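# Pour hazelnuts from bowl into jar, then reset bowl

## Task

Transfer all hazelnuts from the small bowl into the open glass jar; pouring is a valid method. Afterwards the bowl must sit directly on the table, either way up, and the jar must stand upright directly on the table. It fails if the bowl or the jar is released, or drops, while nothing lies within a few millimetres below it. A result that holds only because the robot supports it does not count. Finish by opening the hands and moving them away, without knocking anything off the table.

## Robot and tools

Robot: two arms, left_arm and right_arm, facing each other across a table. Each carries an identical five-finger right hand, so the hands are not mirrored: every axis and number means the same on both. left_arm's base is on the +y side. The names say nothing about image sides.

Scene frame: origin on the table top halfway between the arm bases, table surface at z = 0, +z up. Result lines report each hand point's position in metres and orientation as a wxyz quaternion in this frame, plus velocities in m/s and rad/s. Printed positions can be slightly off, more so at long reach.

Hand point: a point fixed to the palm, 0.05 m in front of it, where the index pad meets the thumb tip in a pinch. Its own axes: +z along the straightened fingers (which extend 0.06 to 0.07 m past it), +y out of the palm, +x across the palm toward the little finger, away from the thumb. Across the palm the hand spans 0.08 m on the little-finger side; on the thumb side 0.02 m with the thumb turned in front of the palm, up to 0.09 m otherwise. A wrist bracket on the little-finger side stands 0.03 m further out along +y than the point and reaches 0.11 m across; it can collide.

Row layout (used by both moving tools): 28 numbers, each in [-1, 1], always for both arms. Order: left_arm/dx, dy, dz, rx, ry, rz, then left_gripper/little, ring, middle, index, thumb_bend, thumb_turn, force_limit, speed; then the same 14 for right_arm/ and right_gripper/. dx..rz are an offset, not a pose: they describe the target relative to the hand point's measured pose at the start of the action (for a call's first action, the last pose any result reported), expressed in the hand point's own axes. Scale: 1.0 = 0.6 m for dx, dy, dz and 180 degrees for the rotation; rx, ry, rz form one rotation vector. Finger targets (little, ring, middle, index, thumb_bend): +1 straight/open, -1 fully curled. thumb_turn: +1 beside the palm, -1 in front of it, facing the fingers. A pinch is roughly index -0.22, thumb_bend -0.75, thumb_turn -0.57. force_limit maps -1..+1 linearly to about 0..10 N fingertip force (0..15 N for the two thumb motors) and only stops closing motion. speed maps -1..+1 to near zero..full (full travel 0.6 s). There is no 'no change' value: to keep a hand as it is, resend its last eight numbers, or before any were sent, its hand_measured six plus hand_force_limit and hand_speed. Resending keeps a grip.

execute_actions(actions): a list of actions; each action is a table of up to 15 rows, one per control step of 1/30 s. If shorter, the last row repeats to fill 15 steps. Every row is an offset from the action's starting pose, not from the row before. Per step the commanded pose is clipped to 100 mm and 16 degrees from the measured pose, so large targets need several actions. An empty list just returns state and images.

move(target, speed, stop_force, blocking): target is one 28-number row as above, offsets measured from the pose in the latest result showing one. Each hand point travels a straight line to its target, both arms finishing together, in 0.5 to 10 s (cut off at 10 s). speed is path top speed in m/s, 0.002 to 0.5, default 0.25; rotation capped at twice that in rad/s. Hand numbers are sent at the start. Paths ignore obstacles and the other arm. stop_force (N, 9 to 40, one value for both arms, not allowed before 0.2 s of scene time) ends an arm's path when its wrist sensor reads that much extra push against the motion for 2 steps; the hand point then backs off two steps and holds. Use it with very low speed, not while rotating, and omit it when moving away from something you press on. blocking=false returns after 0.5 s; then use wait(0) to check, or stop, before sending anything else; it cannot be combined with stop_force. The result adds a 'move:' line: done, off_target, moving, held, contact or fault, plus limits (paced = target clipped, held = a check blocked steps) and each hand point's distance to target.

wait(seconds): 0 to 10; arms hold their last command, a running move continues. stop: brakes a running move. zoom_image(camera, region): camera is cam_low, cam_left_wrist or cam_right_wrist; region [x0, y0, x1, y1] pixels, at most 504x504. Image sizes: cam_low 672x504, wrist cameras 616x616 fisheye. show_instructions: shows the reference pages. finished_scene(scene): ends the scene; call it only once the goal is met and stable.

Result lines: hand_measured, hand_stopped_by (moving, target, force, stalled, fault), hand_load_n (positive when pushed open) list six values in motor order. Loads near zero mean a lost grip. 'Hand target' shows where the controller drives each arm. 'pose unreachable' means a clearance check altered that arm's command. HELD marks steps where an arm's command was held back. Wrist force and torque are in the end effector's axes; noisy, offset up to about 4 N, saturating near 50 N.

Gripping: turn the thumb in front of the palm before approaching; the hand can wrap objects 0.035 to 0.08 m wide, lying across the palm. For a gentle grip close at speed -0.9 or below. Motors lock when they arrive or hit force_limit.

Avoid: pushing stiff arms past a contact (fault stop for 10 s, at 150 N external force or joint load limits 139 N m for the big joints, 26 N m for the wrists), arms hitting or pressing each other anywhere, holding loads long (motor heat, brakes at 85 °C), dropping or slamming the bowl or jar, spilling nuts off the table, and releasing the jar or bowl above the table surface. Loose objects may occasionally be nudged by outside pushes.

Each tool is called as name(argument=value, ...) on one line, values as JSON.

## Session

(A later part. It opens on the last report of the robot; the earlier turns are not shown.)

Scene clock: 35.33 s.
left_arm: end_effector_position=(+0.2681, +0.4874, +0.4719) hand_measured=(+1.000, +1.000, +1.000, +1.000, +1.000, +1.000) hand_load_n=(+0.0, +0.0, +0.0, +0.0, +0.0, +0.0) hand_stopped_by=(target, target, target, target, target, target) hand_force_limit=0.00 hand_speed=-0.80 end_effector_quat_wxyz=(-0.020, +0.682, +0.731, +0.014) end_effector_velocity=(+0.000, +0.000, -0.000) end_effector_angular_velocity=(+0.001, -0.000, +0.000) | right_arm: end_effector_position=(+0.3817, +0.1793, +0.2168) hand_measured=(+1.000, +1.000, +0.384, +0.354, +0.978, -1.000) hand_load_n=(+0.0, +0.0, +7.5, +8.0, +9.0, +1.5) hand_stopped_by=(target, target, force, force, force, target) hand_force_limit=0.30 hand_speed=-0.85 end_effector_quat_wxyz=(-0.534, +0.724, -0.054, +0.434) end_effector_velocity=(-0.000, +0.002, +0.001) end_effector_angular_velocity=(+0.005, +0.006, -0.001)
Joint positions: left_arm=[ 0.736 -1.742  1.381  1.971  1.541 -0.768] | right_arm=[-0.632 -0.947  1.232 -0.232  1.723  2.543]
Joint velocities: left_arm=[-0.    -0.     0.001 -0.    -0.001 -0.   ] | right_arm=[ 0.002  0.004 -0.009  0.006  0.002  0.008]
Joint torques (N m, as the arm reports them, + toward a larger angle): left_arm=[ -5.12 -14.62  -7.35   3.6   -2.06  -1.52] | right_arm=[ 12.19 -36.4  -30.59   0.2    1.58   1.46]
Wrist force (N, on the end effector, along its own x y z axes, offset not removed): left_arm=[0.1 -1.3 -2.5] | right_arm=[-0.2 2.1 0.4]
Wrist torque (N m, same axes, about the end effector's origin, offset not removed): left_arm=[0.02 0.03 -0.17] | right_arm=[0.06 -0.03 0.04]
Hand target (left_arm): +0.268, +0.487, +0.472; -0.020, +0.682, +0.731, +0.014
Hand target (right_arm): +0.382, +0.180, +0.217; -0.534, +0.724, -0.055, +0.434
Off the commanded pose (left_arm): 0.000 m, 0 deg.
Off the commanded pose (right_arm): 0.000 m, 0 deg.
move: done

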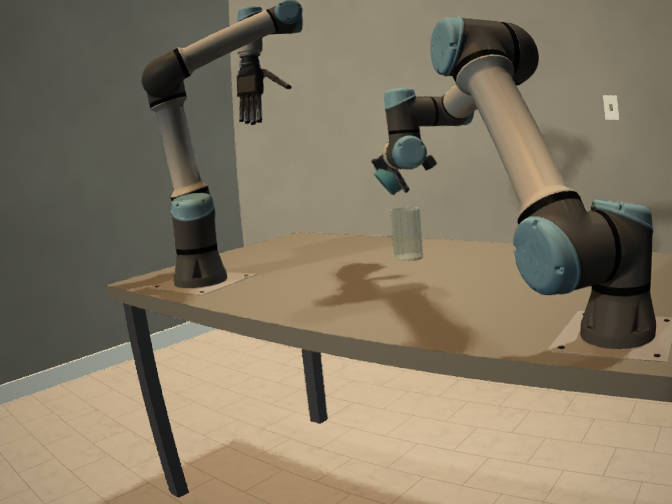

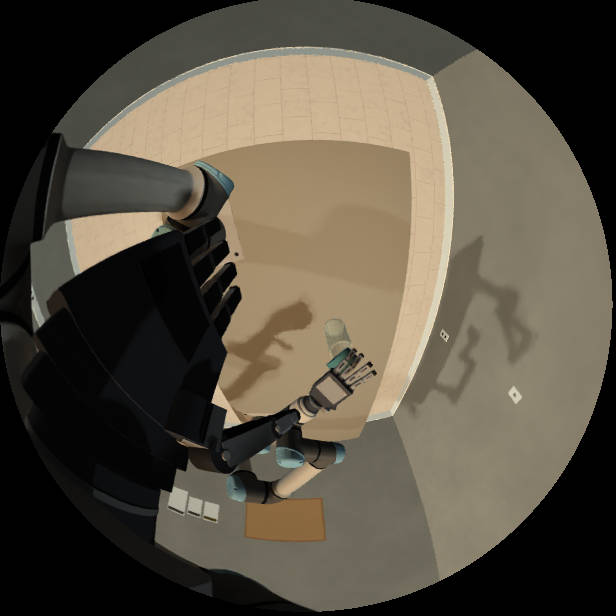

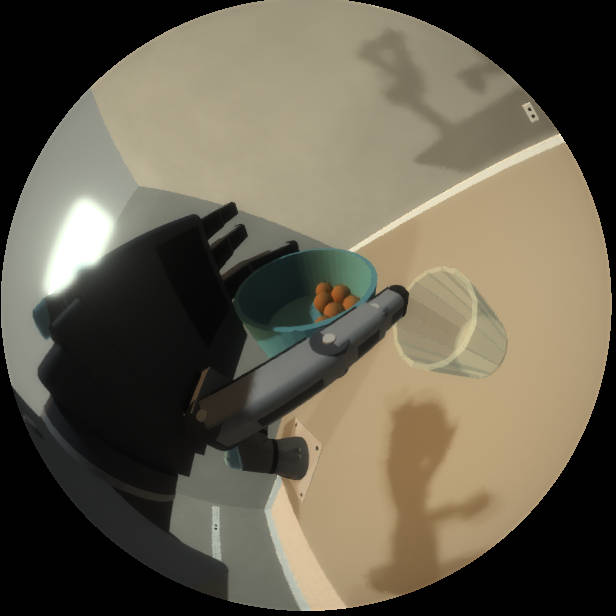

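move(target=[0,0,0,0,0,0,1,1,1,1,1,1,0,-0.8, -0.01,0.03,-0.017,0,0,0.075,1,1,-0.7,-0.7,0,-1,0.3,-0.85], speed=0.12)

zoom_image(camera="cam_left_wrist", region=[280, 300, 400, 420])

zoom_image(camera="cam_low", region=[330, 120, 480, 280])

Scene clock: 40.23 s.
left_arm: end_effector_position=(+0.2681, +0.4874, +0.4719) hand_measured=(+1.000, +1.000, +1.000, +1.000, +1.000, +1.000) hand_load_n=(+0.0, +0.0, +0.0, +0.0, +0.0, +0.0) hand_stopped_by=(target, target, target, target, target, target) hand_force_limit=0.00 hand_speed=-0.80 end_effector_quat_wxyz=(-0.020, +0.682, +0.731, +0.014) end_effector_velocity=(-0.001, +0.000, +0.000) end_effector_angular_velocity=(-0.001, +0.000, +0.001) | right_arm: end_effector_position=(+0.3779, +0.1677, +0.1992) hand_measured=(+1.000, +1.000, +0.384, +0.354, +0.978, -1.000) hand_load_n=(+0.0, +0.0, +7.5, +8.0, +9.0, +1.5) hand_stopped_by=(target, target, force, force, force, target) hand_force_limit=0.30 hand_speed=-0.85 end_effector_quat_wxyz=(-0.581, +0.713, -0.139, +0.368) end_effector_velocity=(+0.000, -0.001, -0.001) end_effector_angular_velocity=(+0.009, +0.009, -0.001)
Joint positions: left_arm=[ 0.736 -1.742  1.381  1.971  1.541 -0.768] | right_arm=[-0.664 -0.975  1.327 -0.297  1.691  2.775]
Joint velocities: left_arm=[ 0.    -0.002  0.001  0.     0.001 -0.001] | right_arm=[-0.003 -0.001  0.006 -0.005 -0.002  0.013]
Joint torques (N m, as the arm reports them, + toward a larger angle): left_arm=[ -5.88 -15.27  -7.7    3.53  -1.99  -1.56] | right_arm=[-12.44 -48.18 -16.34  -3.61  -1.54   1.39]
Wrist force (N, on the end effector, along its own x y z axes, offset not removed): left_arm=[0.3 -0.2 -2.2] | right_arm=[-0.1 -0.1 1.4]
Wrist torque (N m, same axes, about the end effector's origin, offset not removed): left_arm=[0.32 -0.16 0.03] | right_arm=[-0.25 -0.04 -0.09]
Hand target (left_arm): +0.268, +0.487, +0.472; -0.020, +0.682, +0.731, +0.014
Hand target (right_arm): +0.378, +0.168, +0.199; -0.581, +0.712, -0.139, +0.368
Off the commanded pose (left_arm): 0.000 m, 0 deg.
Off the commanded pose (right_arm): 0.000 m, 0 deg.
move: done

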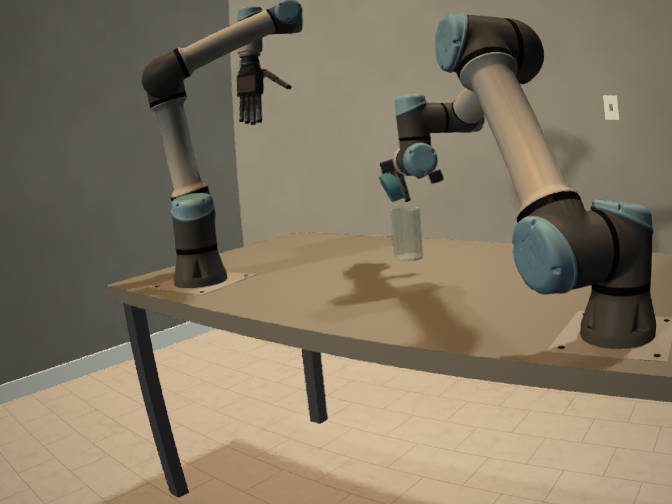

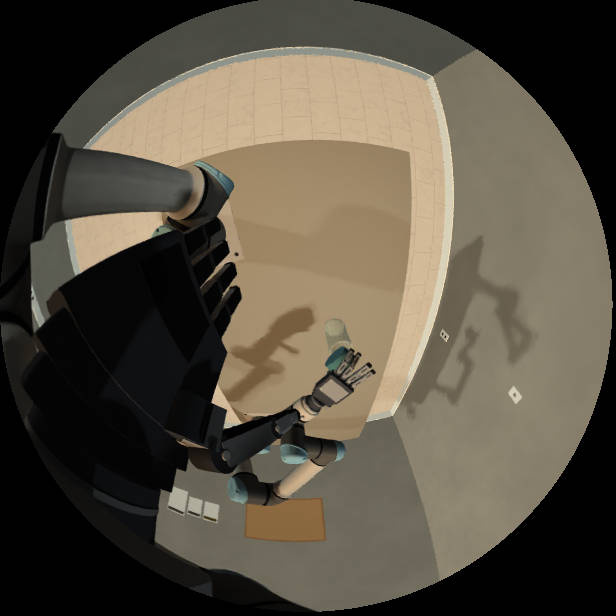

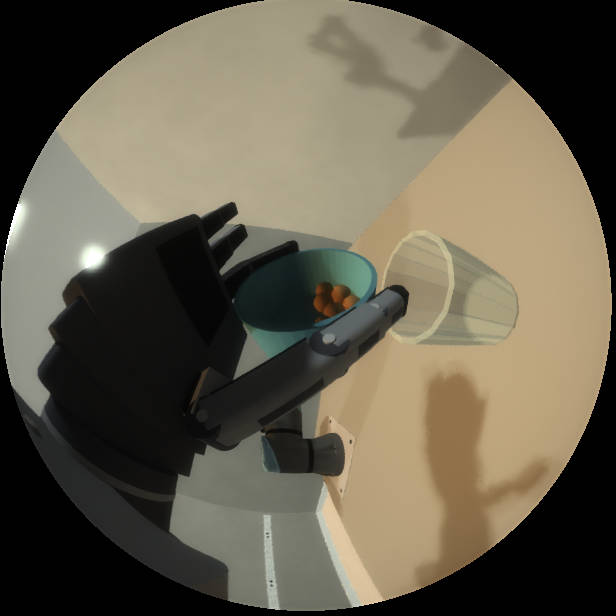

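Region (280, 300, 400, 420) of cam_left_wrist's 616x616 image, scaled by 4.200, with more detail than that image has.

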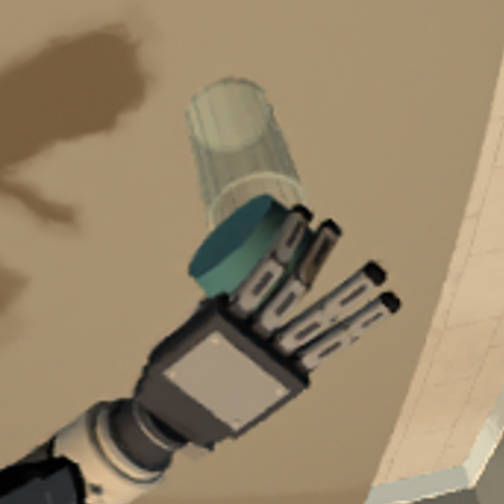

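Region (330, 120, 480, 280) of cam_low's 672x504 image, scaled by 3.150, with more detail than that image has; it fills the left 472 columns of this view, and the rest is white.

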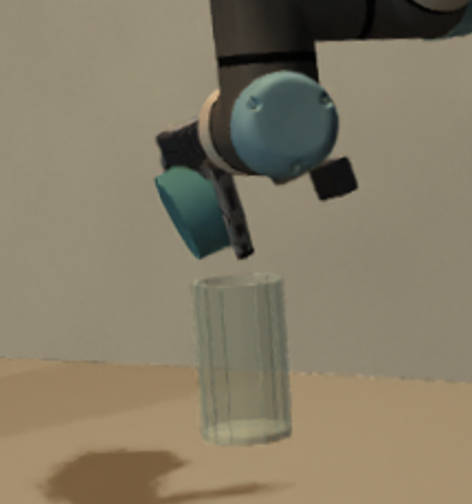

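Matches scene 1. Pour.

move(target=[0,0,0,0,0,0,1,1,1,1,1,1,0,-0.8, 0.005,0.005,0,0,0,0.2,1,1,-0.7,-0.7,0,-1,0.3,-0.85], speed=0.07)

Scene clock: 46.43 s.
left_arm: end_effector_position=(+0.2681, +0.4874, +0.4719) hand_measured=(+1.000, +1.000, +1.000, +1.000, +1.000, +1.000) hand_load_n=(+0.0, +0.0, +0.0, +0.0, +0.0, +0.0) hand_stopped_by=(target, target, target, target, target, target) hand_force_limit=0.00 hand_speed=-0.80 end_effector_quat_wxyz=(-0.020, +0.682, +0.731, +0.014) end_effector_velocity=(-0.000, +0.000, +0.001) end_effector_angular_velocity=(-0.002, -0.001, +0.001) | right_arm: end_effector_position=(+0.3807, +0.1649, +0.1977) hand_measured=(+1.000, +1.000, +0.384, +0.354, +0.978, -1.000) hand_load_n=(+0.0, +0.0, +7.5, +8.0, +9.0, +1.0) hand_stopped_by=(target, target, force, force, force, target) hand_force_limit=0.30 hand_speed=-0.85 end_effector_quat_wxyz=(+0.666, -0.635, +0.351, -0.172) end_effector_velocity=(+0.001, -0.001, -0.000) end_effector_angular_velocity=(+0.010, +0.012, -0.003)
Joint positions: left_arm=[ 0.736 -1.742  1.381  1.971  1.541 -0.768] | right_arm=[-0.734 -0.99   1.401 -0.357  1.621  3.398]
Joint velocities: left_arm=[-0.    -0.001 -0.001  0.     0.    -0.001] | right_arm=[-0.003  0.     0.002 -0.002 -0.001  0.015]
Joint torques (N m, as the arm reports them, + toward a larger angle): left_arm=[ -5.94 -15.2   -8.26   3.61  -1.95  -1.52] | right_arm=[-12.71 -33.96 -16.76  -3.96  -1.51   1.89]
Wrist force (N, on the end effector, along its own x y z axes, offset not removed): left_arm=[0.5 -4.2 3.1] | right_arm=[-0.5 -1.0 0.3]
Wrist torque (N m, same axes, about the end effector's origin, offset not removed): left_arm=[-0.57 -0.25 -0.04] | right_arm=[-0.36 0.27 -0.16]
Hand target (left_arm): +0.268, +0.487, +0.472; -0.020, +0.682, +0.731, +0.014
Hand target (right_arm): +0.381, +0.165, +0.198; +0.666, -0.635, +0.352, -0.171
Off the commanded pose (left_arm): 0.000 m, 0 deg.
Off the commanded pose (right_arm): 0.000 m, 0 deg.
move: done

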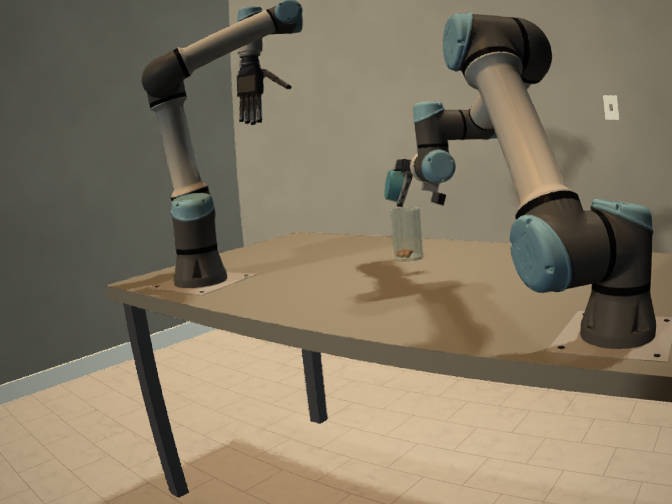

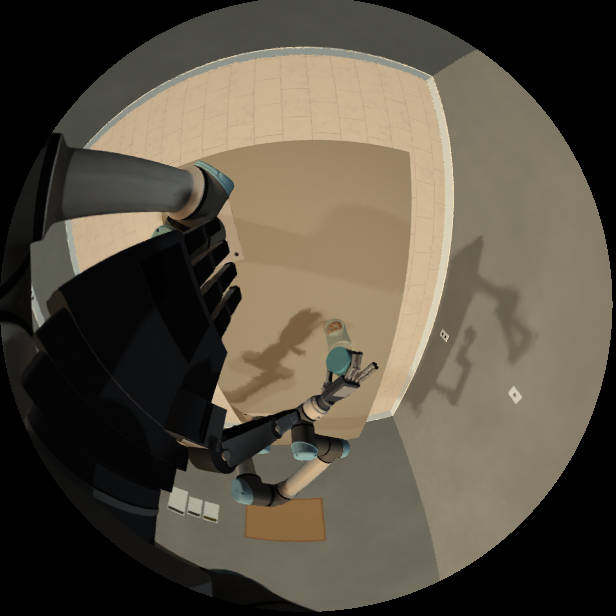

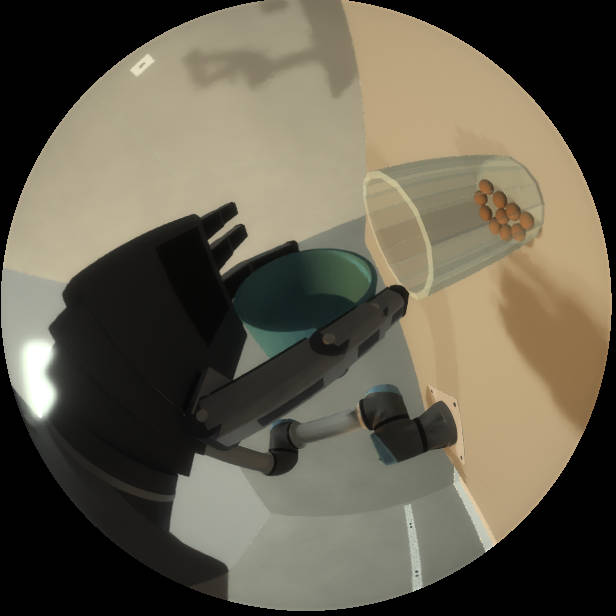

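move(target=[0,0,0,0,0,0,1,1,1,1,1,1,0,-0.8, 0,0,-0.3,0,0,-0.575,1,1,-0.7,-0.7,0,-1,0.3,-0.85], speed=0.45)

move(target=[0,0,0,0,0,0,1,1,1,1,1,1,0,-0.8, -0.296,0,0,0,0,0,1,1,-0.7,-0.7,0,-1,0.3,-0.85], speed=0.2)

move(target=[0,0,0,0,0,0,1,1,1,1,1,1,0,-0.8, -0.02,0,0,0,0,0,1,1,-0.7,-0.7,0,-1,0.3,-0.85], speed=0.006, stop_force=9)

Scene clock: 52.80 s.
left_arm: end_effector_position=(+0.2681, +0.4874, +0.4719) hand_measured=(+1.000, +1.000, +1.000, +1.000, +1.000, +1.000) hand_load_n=(+0.0, +0.0, +0.0, +0.0, +0.0, +0.0) hand_stopped_by=(target, target, target, target, target, target) hand_force_limit=0.00 hand_speed=-0.80 end_effector_quat_wxyz=(-0.020, +0.682, +0.731, +0.014) end_effector_velocity=(+0.000, +0.000, -0.000) end_effector_angular_velocity=(+0.001, +0.000, +0.000) | right_arm: end_effector_position=(+0.2572, +0.0344, +0.2076) hand_measured=(+1.000, +1.000, +0.384, +0.354, +0.978, -1.000) hand_load_n=(+0.0, +0.0, +7.5, +8.0, +9.0, +1.5) hand_stopped_by=(target, target, force, force, force, target) hand_force_limit=0.30 hand_speed=-0.85 end_effector_quat_wxyz=(-0.278, +0.670, +0.281, +0.629) end_effector_velocity=(-0.002, -0.000, +0.001) end_effector_angular_velocity=(-0.005, -0.010, +0.003)
Joint positions: left_arm=[ 0.736 -1.742  1.381  1.971  1.541 -0.768] | right_arm=[-0.476 -1.242  1.814 -0.515  1.878  1.607]
Joint velocities: left_arm=[ 0.     0.001  0.001 -0.    -0.001 -0.   ] | right_arm=[ 0.003 -0.002  0.005 -0.007  0.    -0.012]
Joint torques (N m, as the arm reports them, + toward a larger angle): left_arm=[ -5.48 -14.99  -8.57   3.55  -2.02  -1.43] | right_arm=[ 13.83 -38.34 -13.14  -3.65   2.09  -1.2 ]
Wrist force (N, on the end effector, along its own x y z axes, offset not removed): left_arm=[1.1 2.1 -0.5] | right_arm=[0.9 2.2 0.4]
Wrist torque (N m, same axes, about the end effector's origin, offset not removed): left_arm=[0.46 -0.20 -0.02] | right_arm=[0.13 -0.17 0.34]
Hand target (left_arm): +0.268, +0.487, +0.472; -0.020, +0.682, +0.731, +0.014
Hand target (right_arm): +0.257, +0.034, +0.208; -0.278, +0.669, +0.281, +0.629
Off the commanded pose (left_arm): 0.000 m, 0 deg.
Off the commanded pose (right_arm): 0.000 m, 0 deg.
move: done

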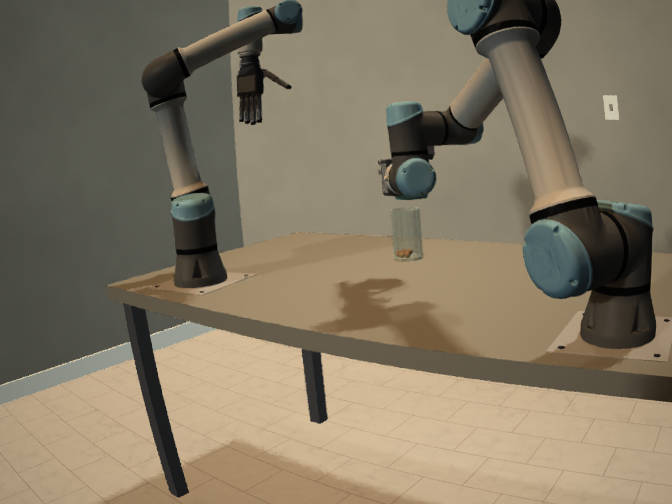

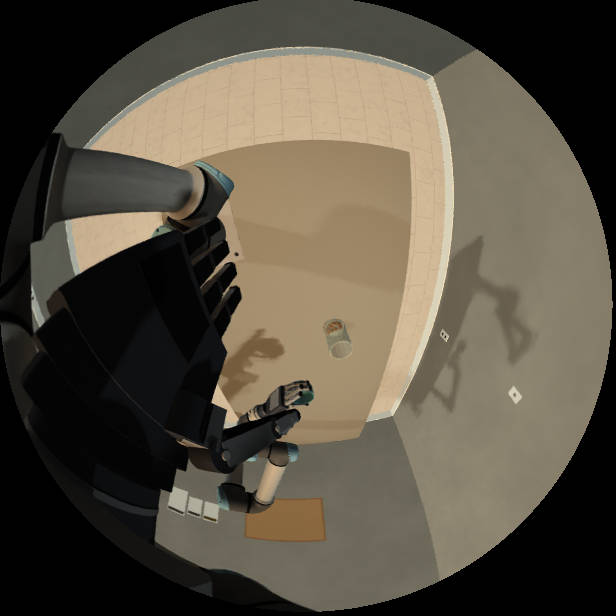

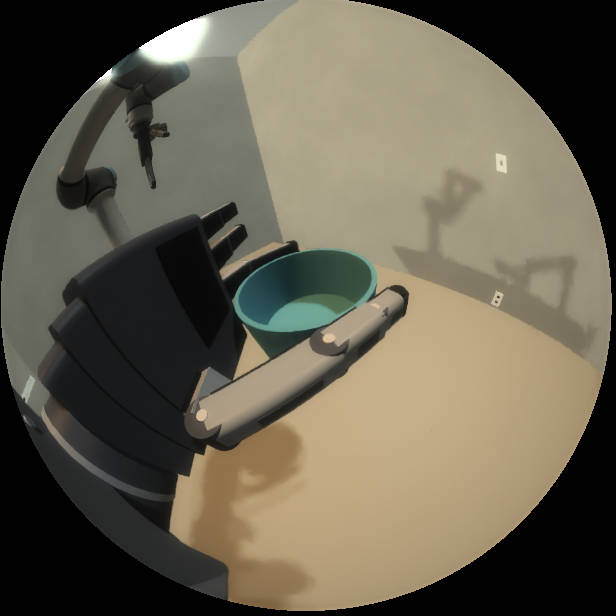

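Scene clock: 54.30 s.
left_arm: end_effector_position=(+0.2681, +0.4874, +0.4719) hand_measured=(+1.000, +1.000, +1.000, +1.000, +1.000, +1.000) hand_load_n=(+0.0, +0.0, +0.0, +0.0, +0.0, +0.0) hand_stopped_by=(target, target, target, target, target, target) hand_force_limit=0.00 hand_speed=-0.80 end_effector_quat_wxyz=(-0.020, +0.682, +0.731, +0.014) end_effector_velocity=(+0.000, -0.000, +0.000) end_effector_angular_velocity=(-0.000, +0.000, +0.000) | right_arm: end_effector_position=(+0.2480, +0.0298, +0.0304) hand_measured=(+1.000, +1.000, +0.384, +0.354, +0.978, -1.000) hand_load_n=(+0.0, +0.0, +7.5, +8.0, +9.0, +1.5) hand_stopped_by=(target, target, force, force, force, target) hand_force_limit=0.30 hand_speed=-0.85 end_effector_quat_wxyz=(-0.278, +0.670, +0.281, +0.629) end_effector_velocity=(-0.000, +0.001, -0.001) end_effector_angular_velocity=(+0.001, -0.002, +0.000)
Joint positions: left_arm=[ 0.736 -1.742  1.381  1.971  1.541 -0.768] | right_arm=[-0.462 -0.942  1.945 -0.946  1.892  1.608]
Joint velocities: left_arm=[-0.     0.001 -0.001 -0.     0.    -0.   ] | right_arm=[ 0.002  0.004 -0.001 -0.006  0.001 -0.001]
Joint torques (N m, as the arm reports them, + toward a larger angle): left_arm=[ -6.   -15.44  -8.27   3.56  -2.    -1.52] | right_arm=[ 13.36 -27.5  -21.03  -3.83   2.07  -1.5 ]
Wrist force (N, on the end effector, along its own x y z axes, offset not removed): left_arm=[-0.5 0.1 4.4] | right_arm=[-2.6 1.9 -0.5]
Wrist torque (N m, same axes, about the end effector's origin, offset not removed): left_arm=[-0.18 0.01 0.16] | right_arm=[0.18 0.21 -0.13]
Hand target (left_arm): +0.268, +0.487, +0.472; -0.020, +0.682, +0.731, +0.014
Hand target (right_arm): +0.248, +0.030, +0.030; -0.278, +0.670, +0.281, +0.629
Off the commanded pose (left_arm): 0.000 m, 0 deg.
Off the commanded pose (right_arm): 0.000 m, 0 deg.
move: done

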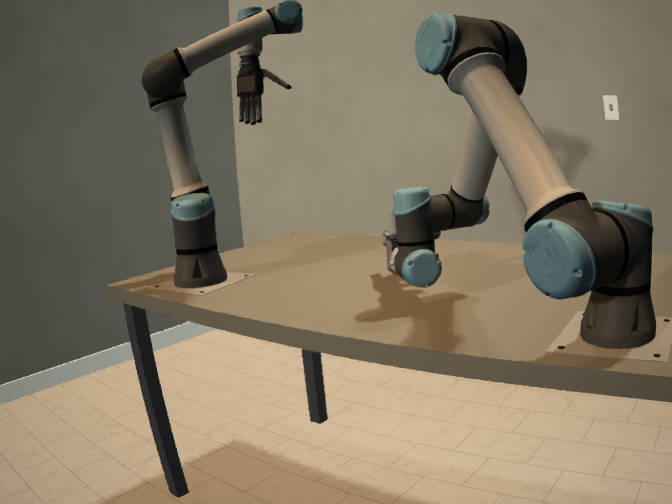

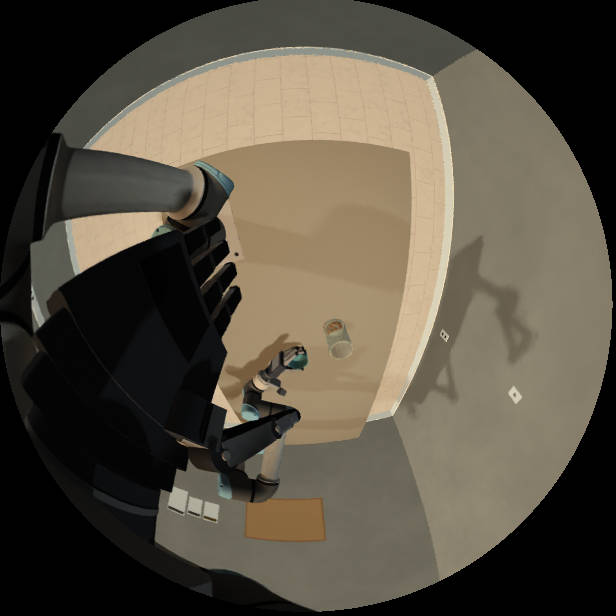

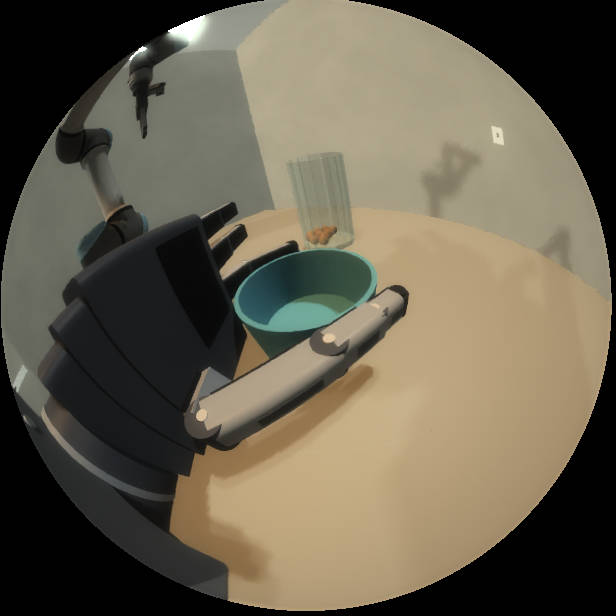

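Scene clock: 56.00 s.
left_arm: end_effector_position=(+0.2681, +0.4874, +0.4719) hand_measured=(+1.000, +1.000, +1.000, +1.000, +1.000, +1.000) hand_load_n=(+0.0, +0.0, +0.0, +0.0, +0.0, +0.0) hand_stopped_by=(target, target, target, target, target, target) hand_force_limit=0.00 hand_speed=-0.80 end_effector_quat_wxyz=(-0.020, +0.682, +0.731, +0.014) end_effector_velocity=(+0.000, -0.000, +0.000) end_effector_angular_velocity=(-0.000, -0.000, -0.001) | right_arm: end_effector_position=(+0.2476, +0.0296, +0.0225) hand_measured=(+1.000, +1.000, +0.384, +0.354, +0.978, -1.000) hand_load_n=(+0.0, +0.0, +7.5, +8.0, +9.0, +0.0) hand_stopped_by=(target, target, force, force, force, target) hand_force_limit=0.30 hand_speed=-0.85 end_effector_quat_wxyz=(-0.278, +0.670, +0.281, +0.629) end_effector_velocity=(+0.000, -0.001, +0.001) end_effector_angular_velocity=(-0.002, +0.001, -0.002)
Joint positions: left_arm=[ 0.736 -1.742  1.381  1.971  1.541 -0.768] | right_arm=[-0.461 -0.925  1.947 -0.964  1.893  1.608]
Joint velocities: left_arm=[ 0.     0.    -0.001  0.    -0.     0.001] | right_arm=[ 0.    -0.003 -0.     0.005  0.002 -0.   ]
Joint torques (N m, as the arm reports them, + toward a larger angle): left_arm=[ -6.31 -14.89  -9.04   3.71  -1.94  -1.62] | right_arm=[ 10.97 -34.91  -2.29   3.44   0.54   1.85]
Wrist force (N, on the end effector, along its own x y z axes, offset not removed): left_arm=[-4.6 2.7 1.9] | right_arm=[10.3 -1.2 2.7]
Wrist torque (N m, same axes, about the end effector's origin, offset not removed): left_arm=[0.63 0.50 -0.17] | right_arm=[-0.73 0.25 0.12]
Hand target (left_arm): +0.268, +0.487, +0.472; -0.020, +0.682, +0.731, +0.014
Hand target (right_arm): +0.248, +0.030, +0.023; -0.278, +0.669, +0.281, +0.629
Off the commanded pose (left_arm): 0.000 m, 0 deg.
Off the commanded pose (right_arm): 0.004 m, 0 deg.
move: contact (right_arm)

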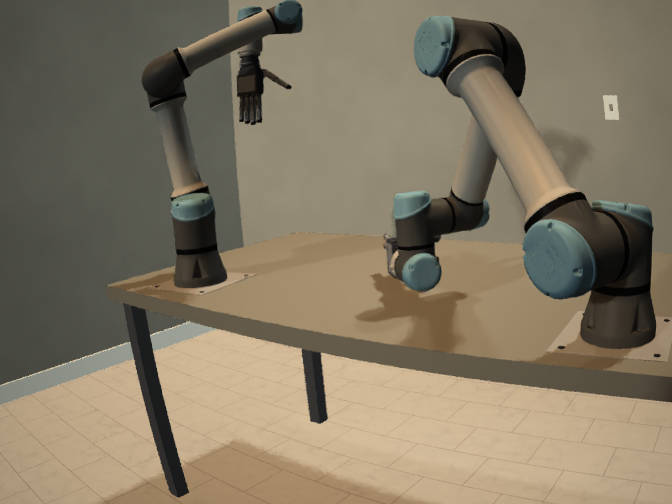

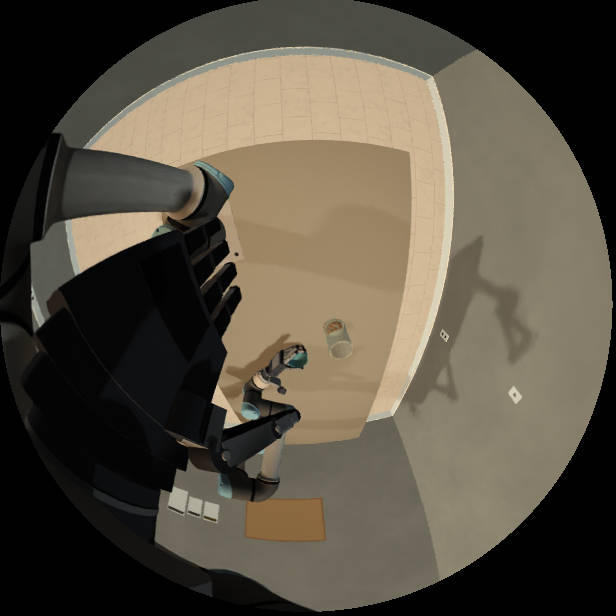

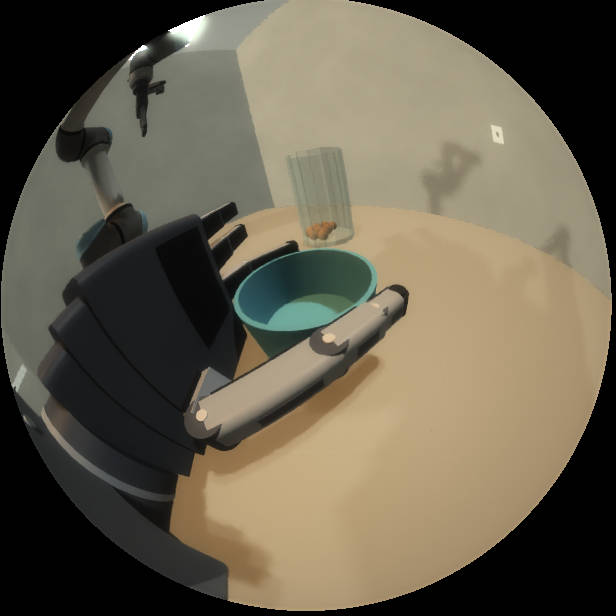

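move(target=[0,0,0,0,0,0,1,1,1,1,1,1,0,-0.8, 0,0,0,0,0,0,1,1,1,1,1,-1,0.3,0])

move(target=[0,0,0,0,0,0,1,1,1,1,1,1,0,-0.8, 0.2,-0.03,-0.17,0,0,0,1,1,1,1,1,-1,0.3,0], speed=0.2)

Scene clock: 58.80 s.
left_arm: end_effector_position=(+0.2681, +0.4874, +0.4719) hand_measured=(+1.000, +1.000, +1.000, +1.000, +1.000, +1.000) hand_load_n=(+0.0, +0.0, +0.0, +0.0, +0.0, +0.0) hand_stopped_by=(target, target, target, target, target, target) hand_force_limit=0.00 hand_speed=-0.80 end_effector_quat_wxyz=(-0.020, +0.682, +0.731, +0.014) end_effector_velocity=(+0.000, +0.000, -0.000) end_effector_angular_velocity=(+0.001, -0.000, +0.001) | right_arm: end_effector_position=(+0.2476, +0.0296, +0.0226) hand_measured=(+1.000, +1.000, +1.000, +1.000, +1.000, -1.000) hand_load_n=(+0.0, +0.0, +0.0, +0.0, +0.0, +0.0) hand_stopped_by=(target, target, target, target, target, target) hand_force_limit=0.30 hand_speed=0.00 end_effector_quat_wxyz=(-0.278, +0.670, +0.281, +0.629) end_effector_velocity=(+0.001, -0.001, -0.001) end_effector_angular_velocity=(-0.002, +0.001, -0.002)
Joint positions: left_arm=[ 0.736 -1.742  1.381  1.971  1.541 -0.768] | right_arm=[-0.461 -0.925  1.946 -0.964  1.893  1.608]
Joint velocities: left_arm=[-0.     0.    -0.     0.    -0.001 -0.001] | right_arm=[-0.001  0.002 -0.     0.001  0.001  0.001]
Joint torques (N m, as the arm reports them, + toward a larger angle): left_arm=[ -6.11 -14.42  -7.66   3.59  -1.86  -1.57] | right_arm=[-11.59 -26.9  -14.23  -3.52   0.56  -0.29]
Wrist force (N, on the end effector, along its own x y z axes, offset not removed): left_arm=[-0.5 -2.6 -1.0] | right_arm=[-0.5 0.8 -1.7]
Wrist torque (N m, same axes, about the end effector's origin, offset not removed): left_arm=[-0.45 0.14 -0.36] | right_arm=[0.08 0.00 -0.07]
Hand target (left_arm): +0.268, +0.487, +0.472; -0.020, +0.682, +0.731, +0.014
Hand target (right_arm): +0.248, +0.030, +0.023; -0.278, +0.670, +0.281, +0.629
Off the commanded pose (left_arm): 0.000 m, 0 deg.
Off the commanded pose (right_arm): 0.000 m, 0 deg.
move: done

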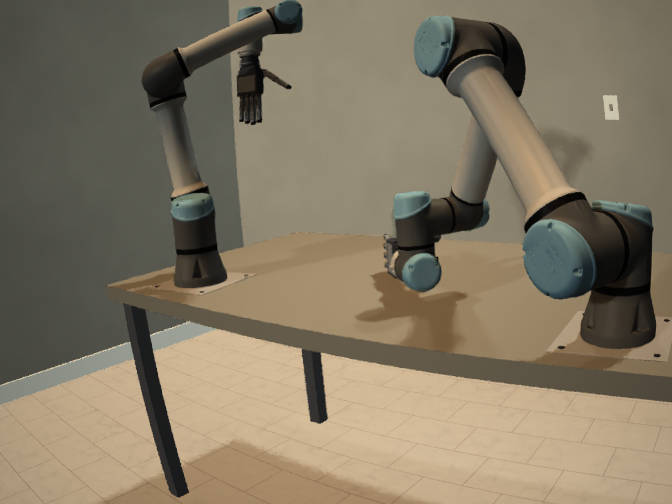

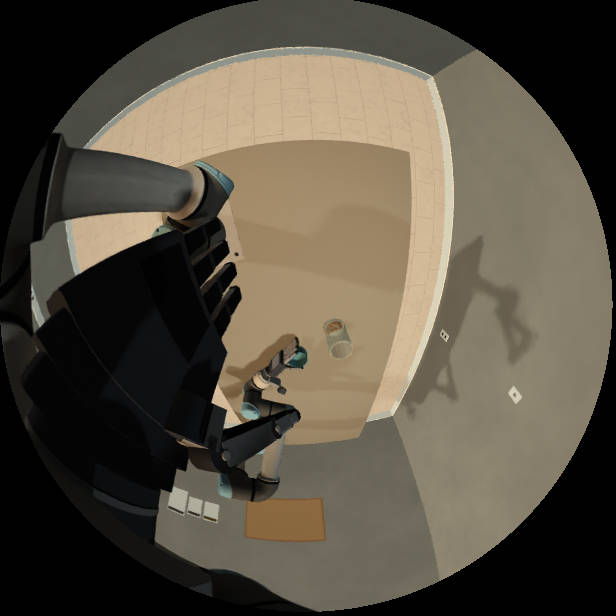

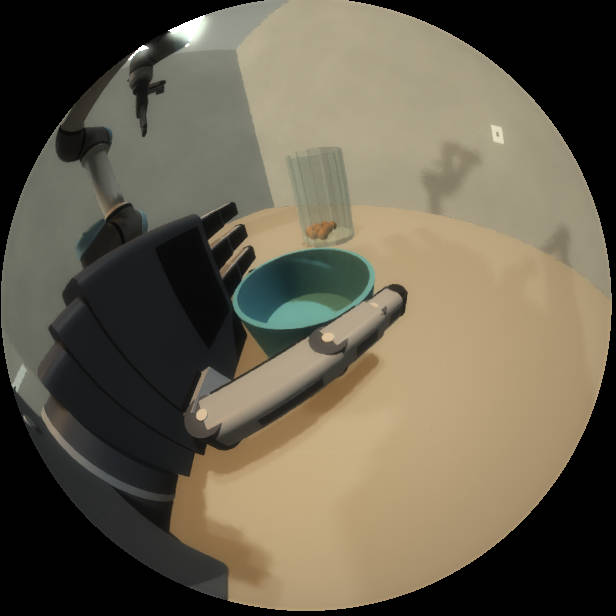

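Scene clock: 60.23 s.
left_arm: end_effector_position=(+0.2681, +0.4874, +0.4719) hand_measured=(+1.000, +1.000, +1.000, +1.000, +1.000, +1.000) hand_load_n=(+0.0, +0.0, +0.0, +0.0, +0.0, +0.0) hand_stopped_by=(target, target, target, target, target, target) hand_force_limit=0.00 hand_speed=-0.80 end_effector_quat_wxyz=(-0.020, +0.682, +0.731, +0.014) end_effector_velocity=(-0.001, +0.000, +0.000) end_effector_angular_velocity=(-0.001, -0.001, -0.000) | right_arm: end_effector_position=(+0.1709, -0.0288, +0.1483) hand_measured=(+1.000, +1.000, +1.000, +1.000, +1.000, -1.000) hand_load_n=(+0.0, +0.0, +0.0, +0.0, +0.0, +0.0) hand_stopped_by=(target, target, target, target, target, target) hand_force_limit=0.30 hand_speed=0.00 end_effector_quat_wxyz=(-0.278, +0.670, +0.281, +0.629) end_effector_velocity=(-0.000, -0.001, +0.002) end_effector_angular_velocity=(-0.000, +0.000, +0.000)
Joint positions: left_arm=[ 0.736 -1.742  1.381  1.971  1.541 -0.768] | right_arm=[-0.343 -1.292  2.079 -0.727  2.011  1.616]
Joint velocities: left_arm=[-0.    -0.002 -0.     0.     0.    -0.   ] | right_arm=[ 0.001 -0.005  0.     0.005  0.     0.   ]
Joint torques (N m, as the arm reports them, + toward a larger angle): left_arm=[ -5.83 -15.53  -7.94   3.59  -1.91  -1.46] | right_arm=[ 13.06 -33.83 -10.37   0.48   1.95   1.58]
Wrist force (N, on the end effector, along its own x y z axes, offset not removed): left_arm=[2.0 -1.4 0.0] | right_arm=[-1.1 0.0 1.6]
Wrist torque (N m, same axes, about the end effector's origin, offset not removed): left_arm=[-0.27 -0.50 -0.04] | right_arm=[-0.21 -0.08 -0.25]
Hand target (left_arm): +0.268, +0.487, +0.472; -0.020, +0.682, +0.731, +0.014
Hand target (right_arm): +0.171, -0.029, +0.148; -0.278, +0.670, +0.281, +0.629
Off the commanded pose (left_arm): 0.000 m, 0 deg.
Off the commanded pose (right_arm): 0.000 m, 0 deg.
move: done

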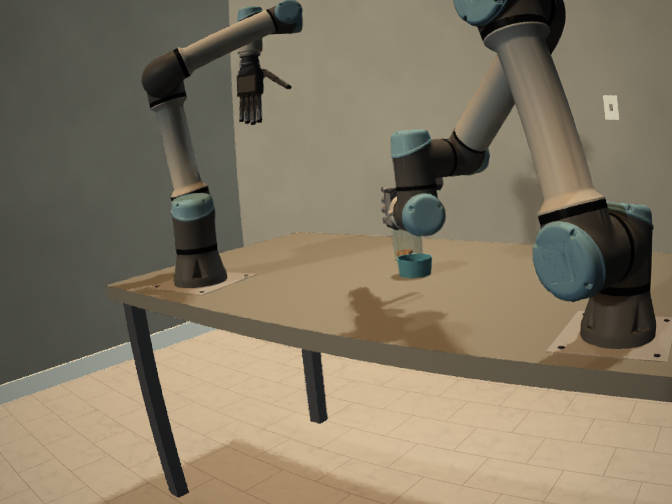

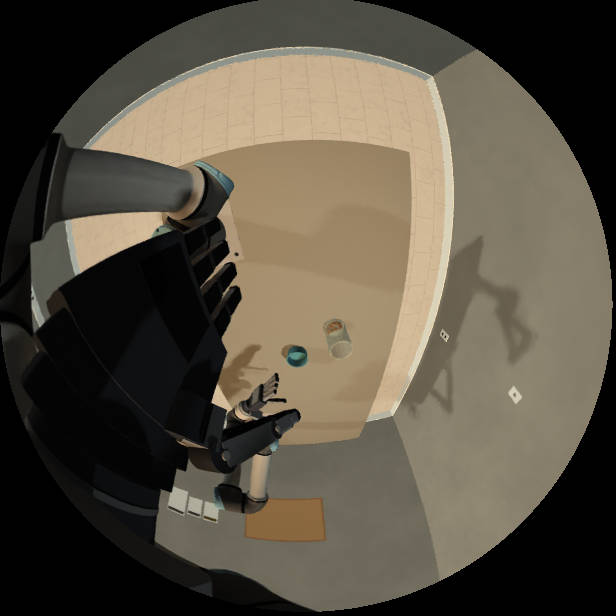

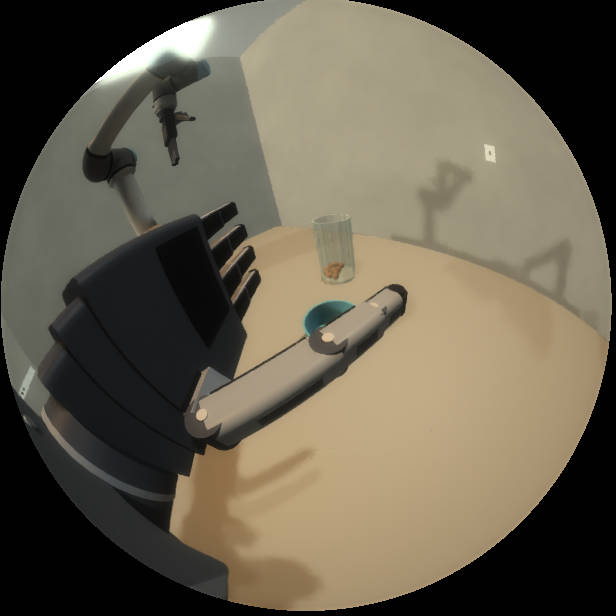

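finished_scene(scene=2)

The scene is finished: the task was done.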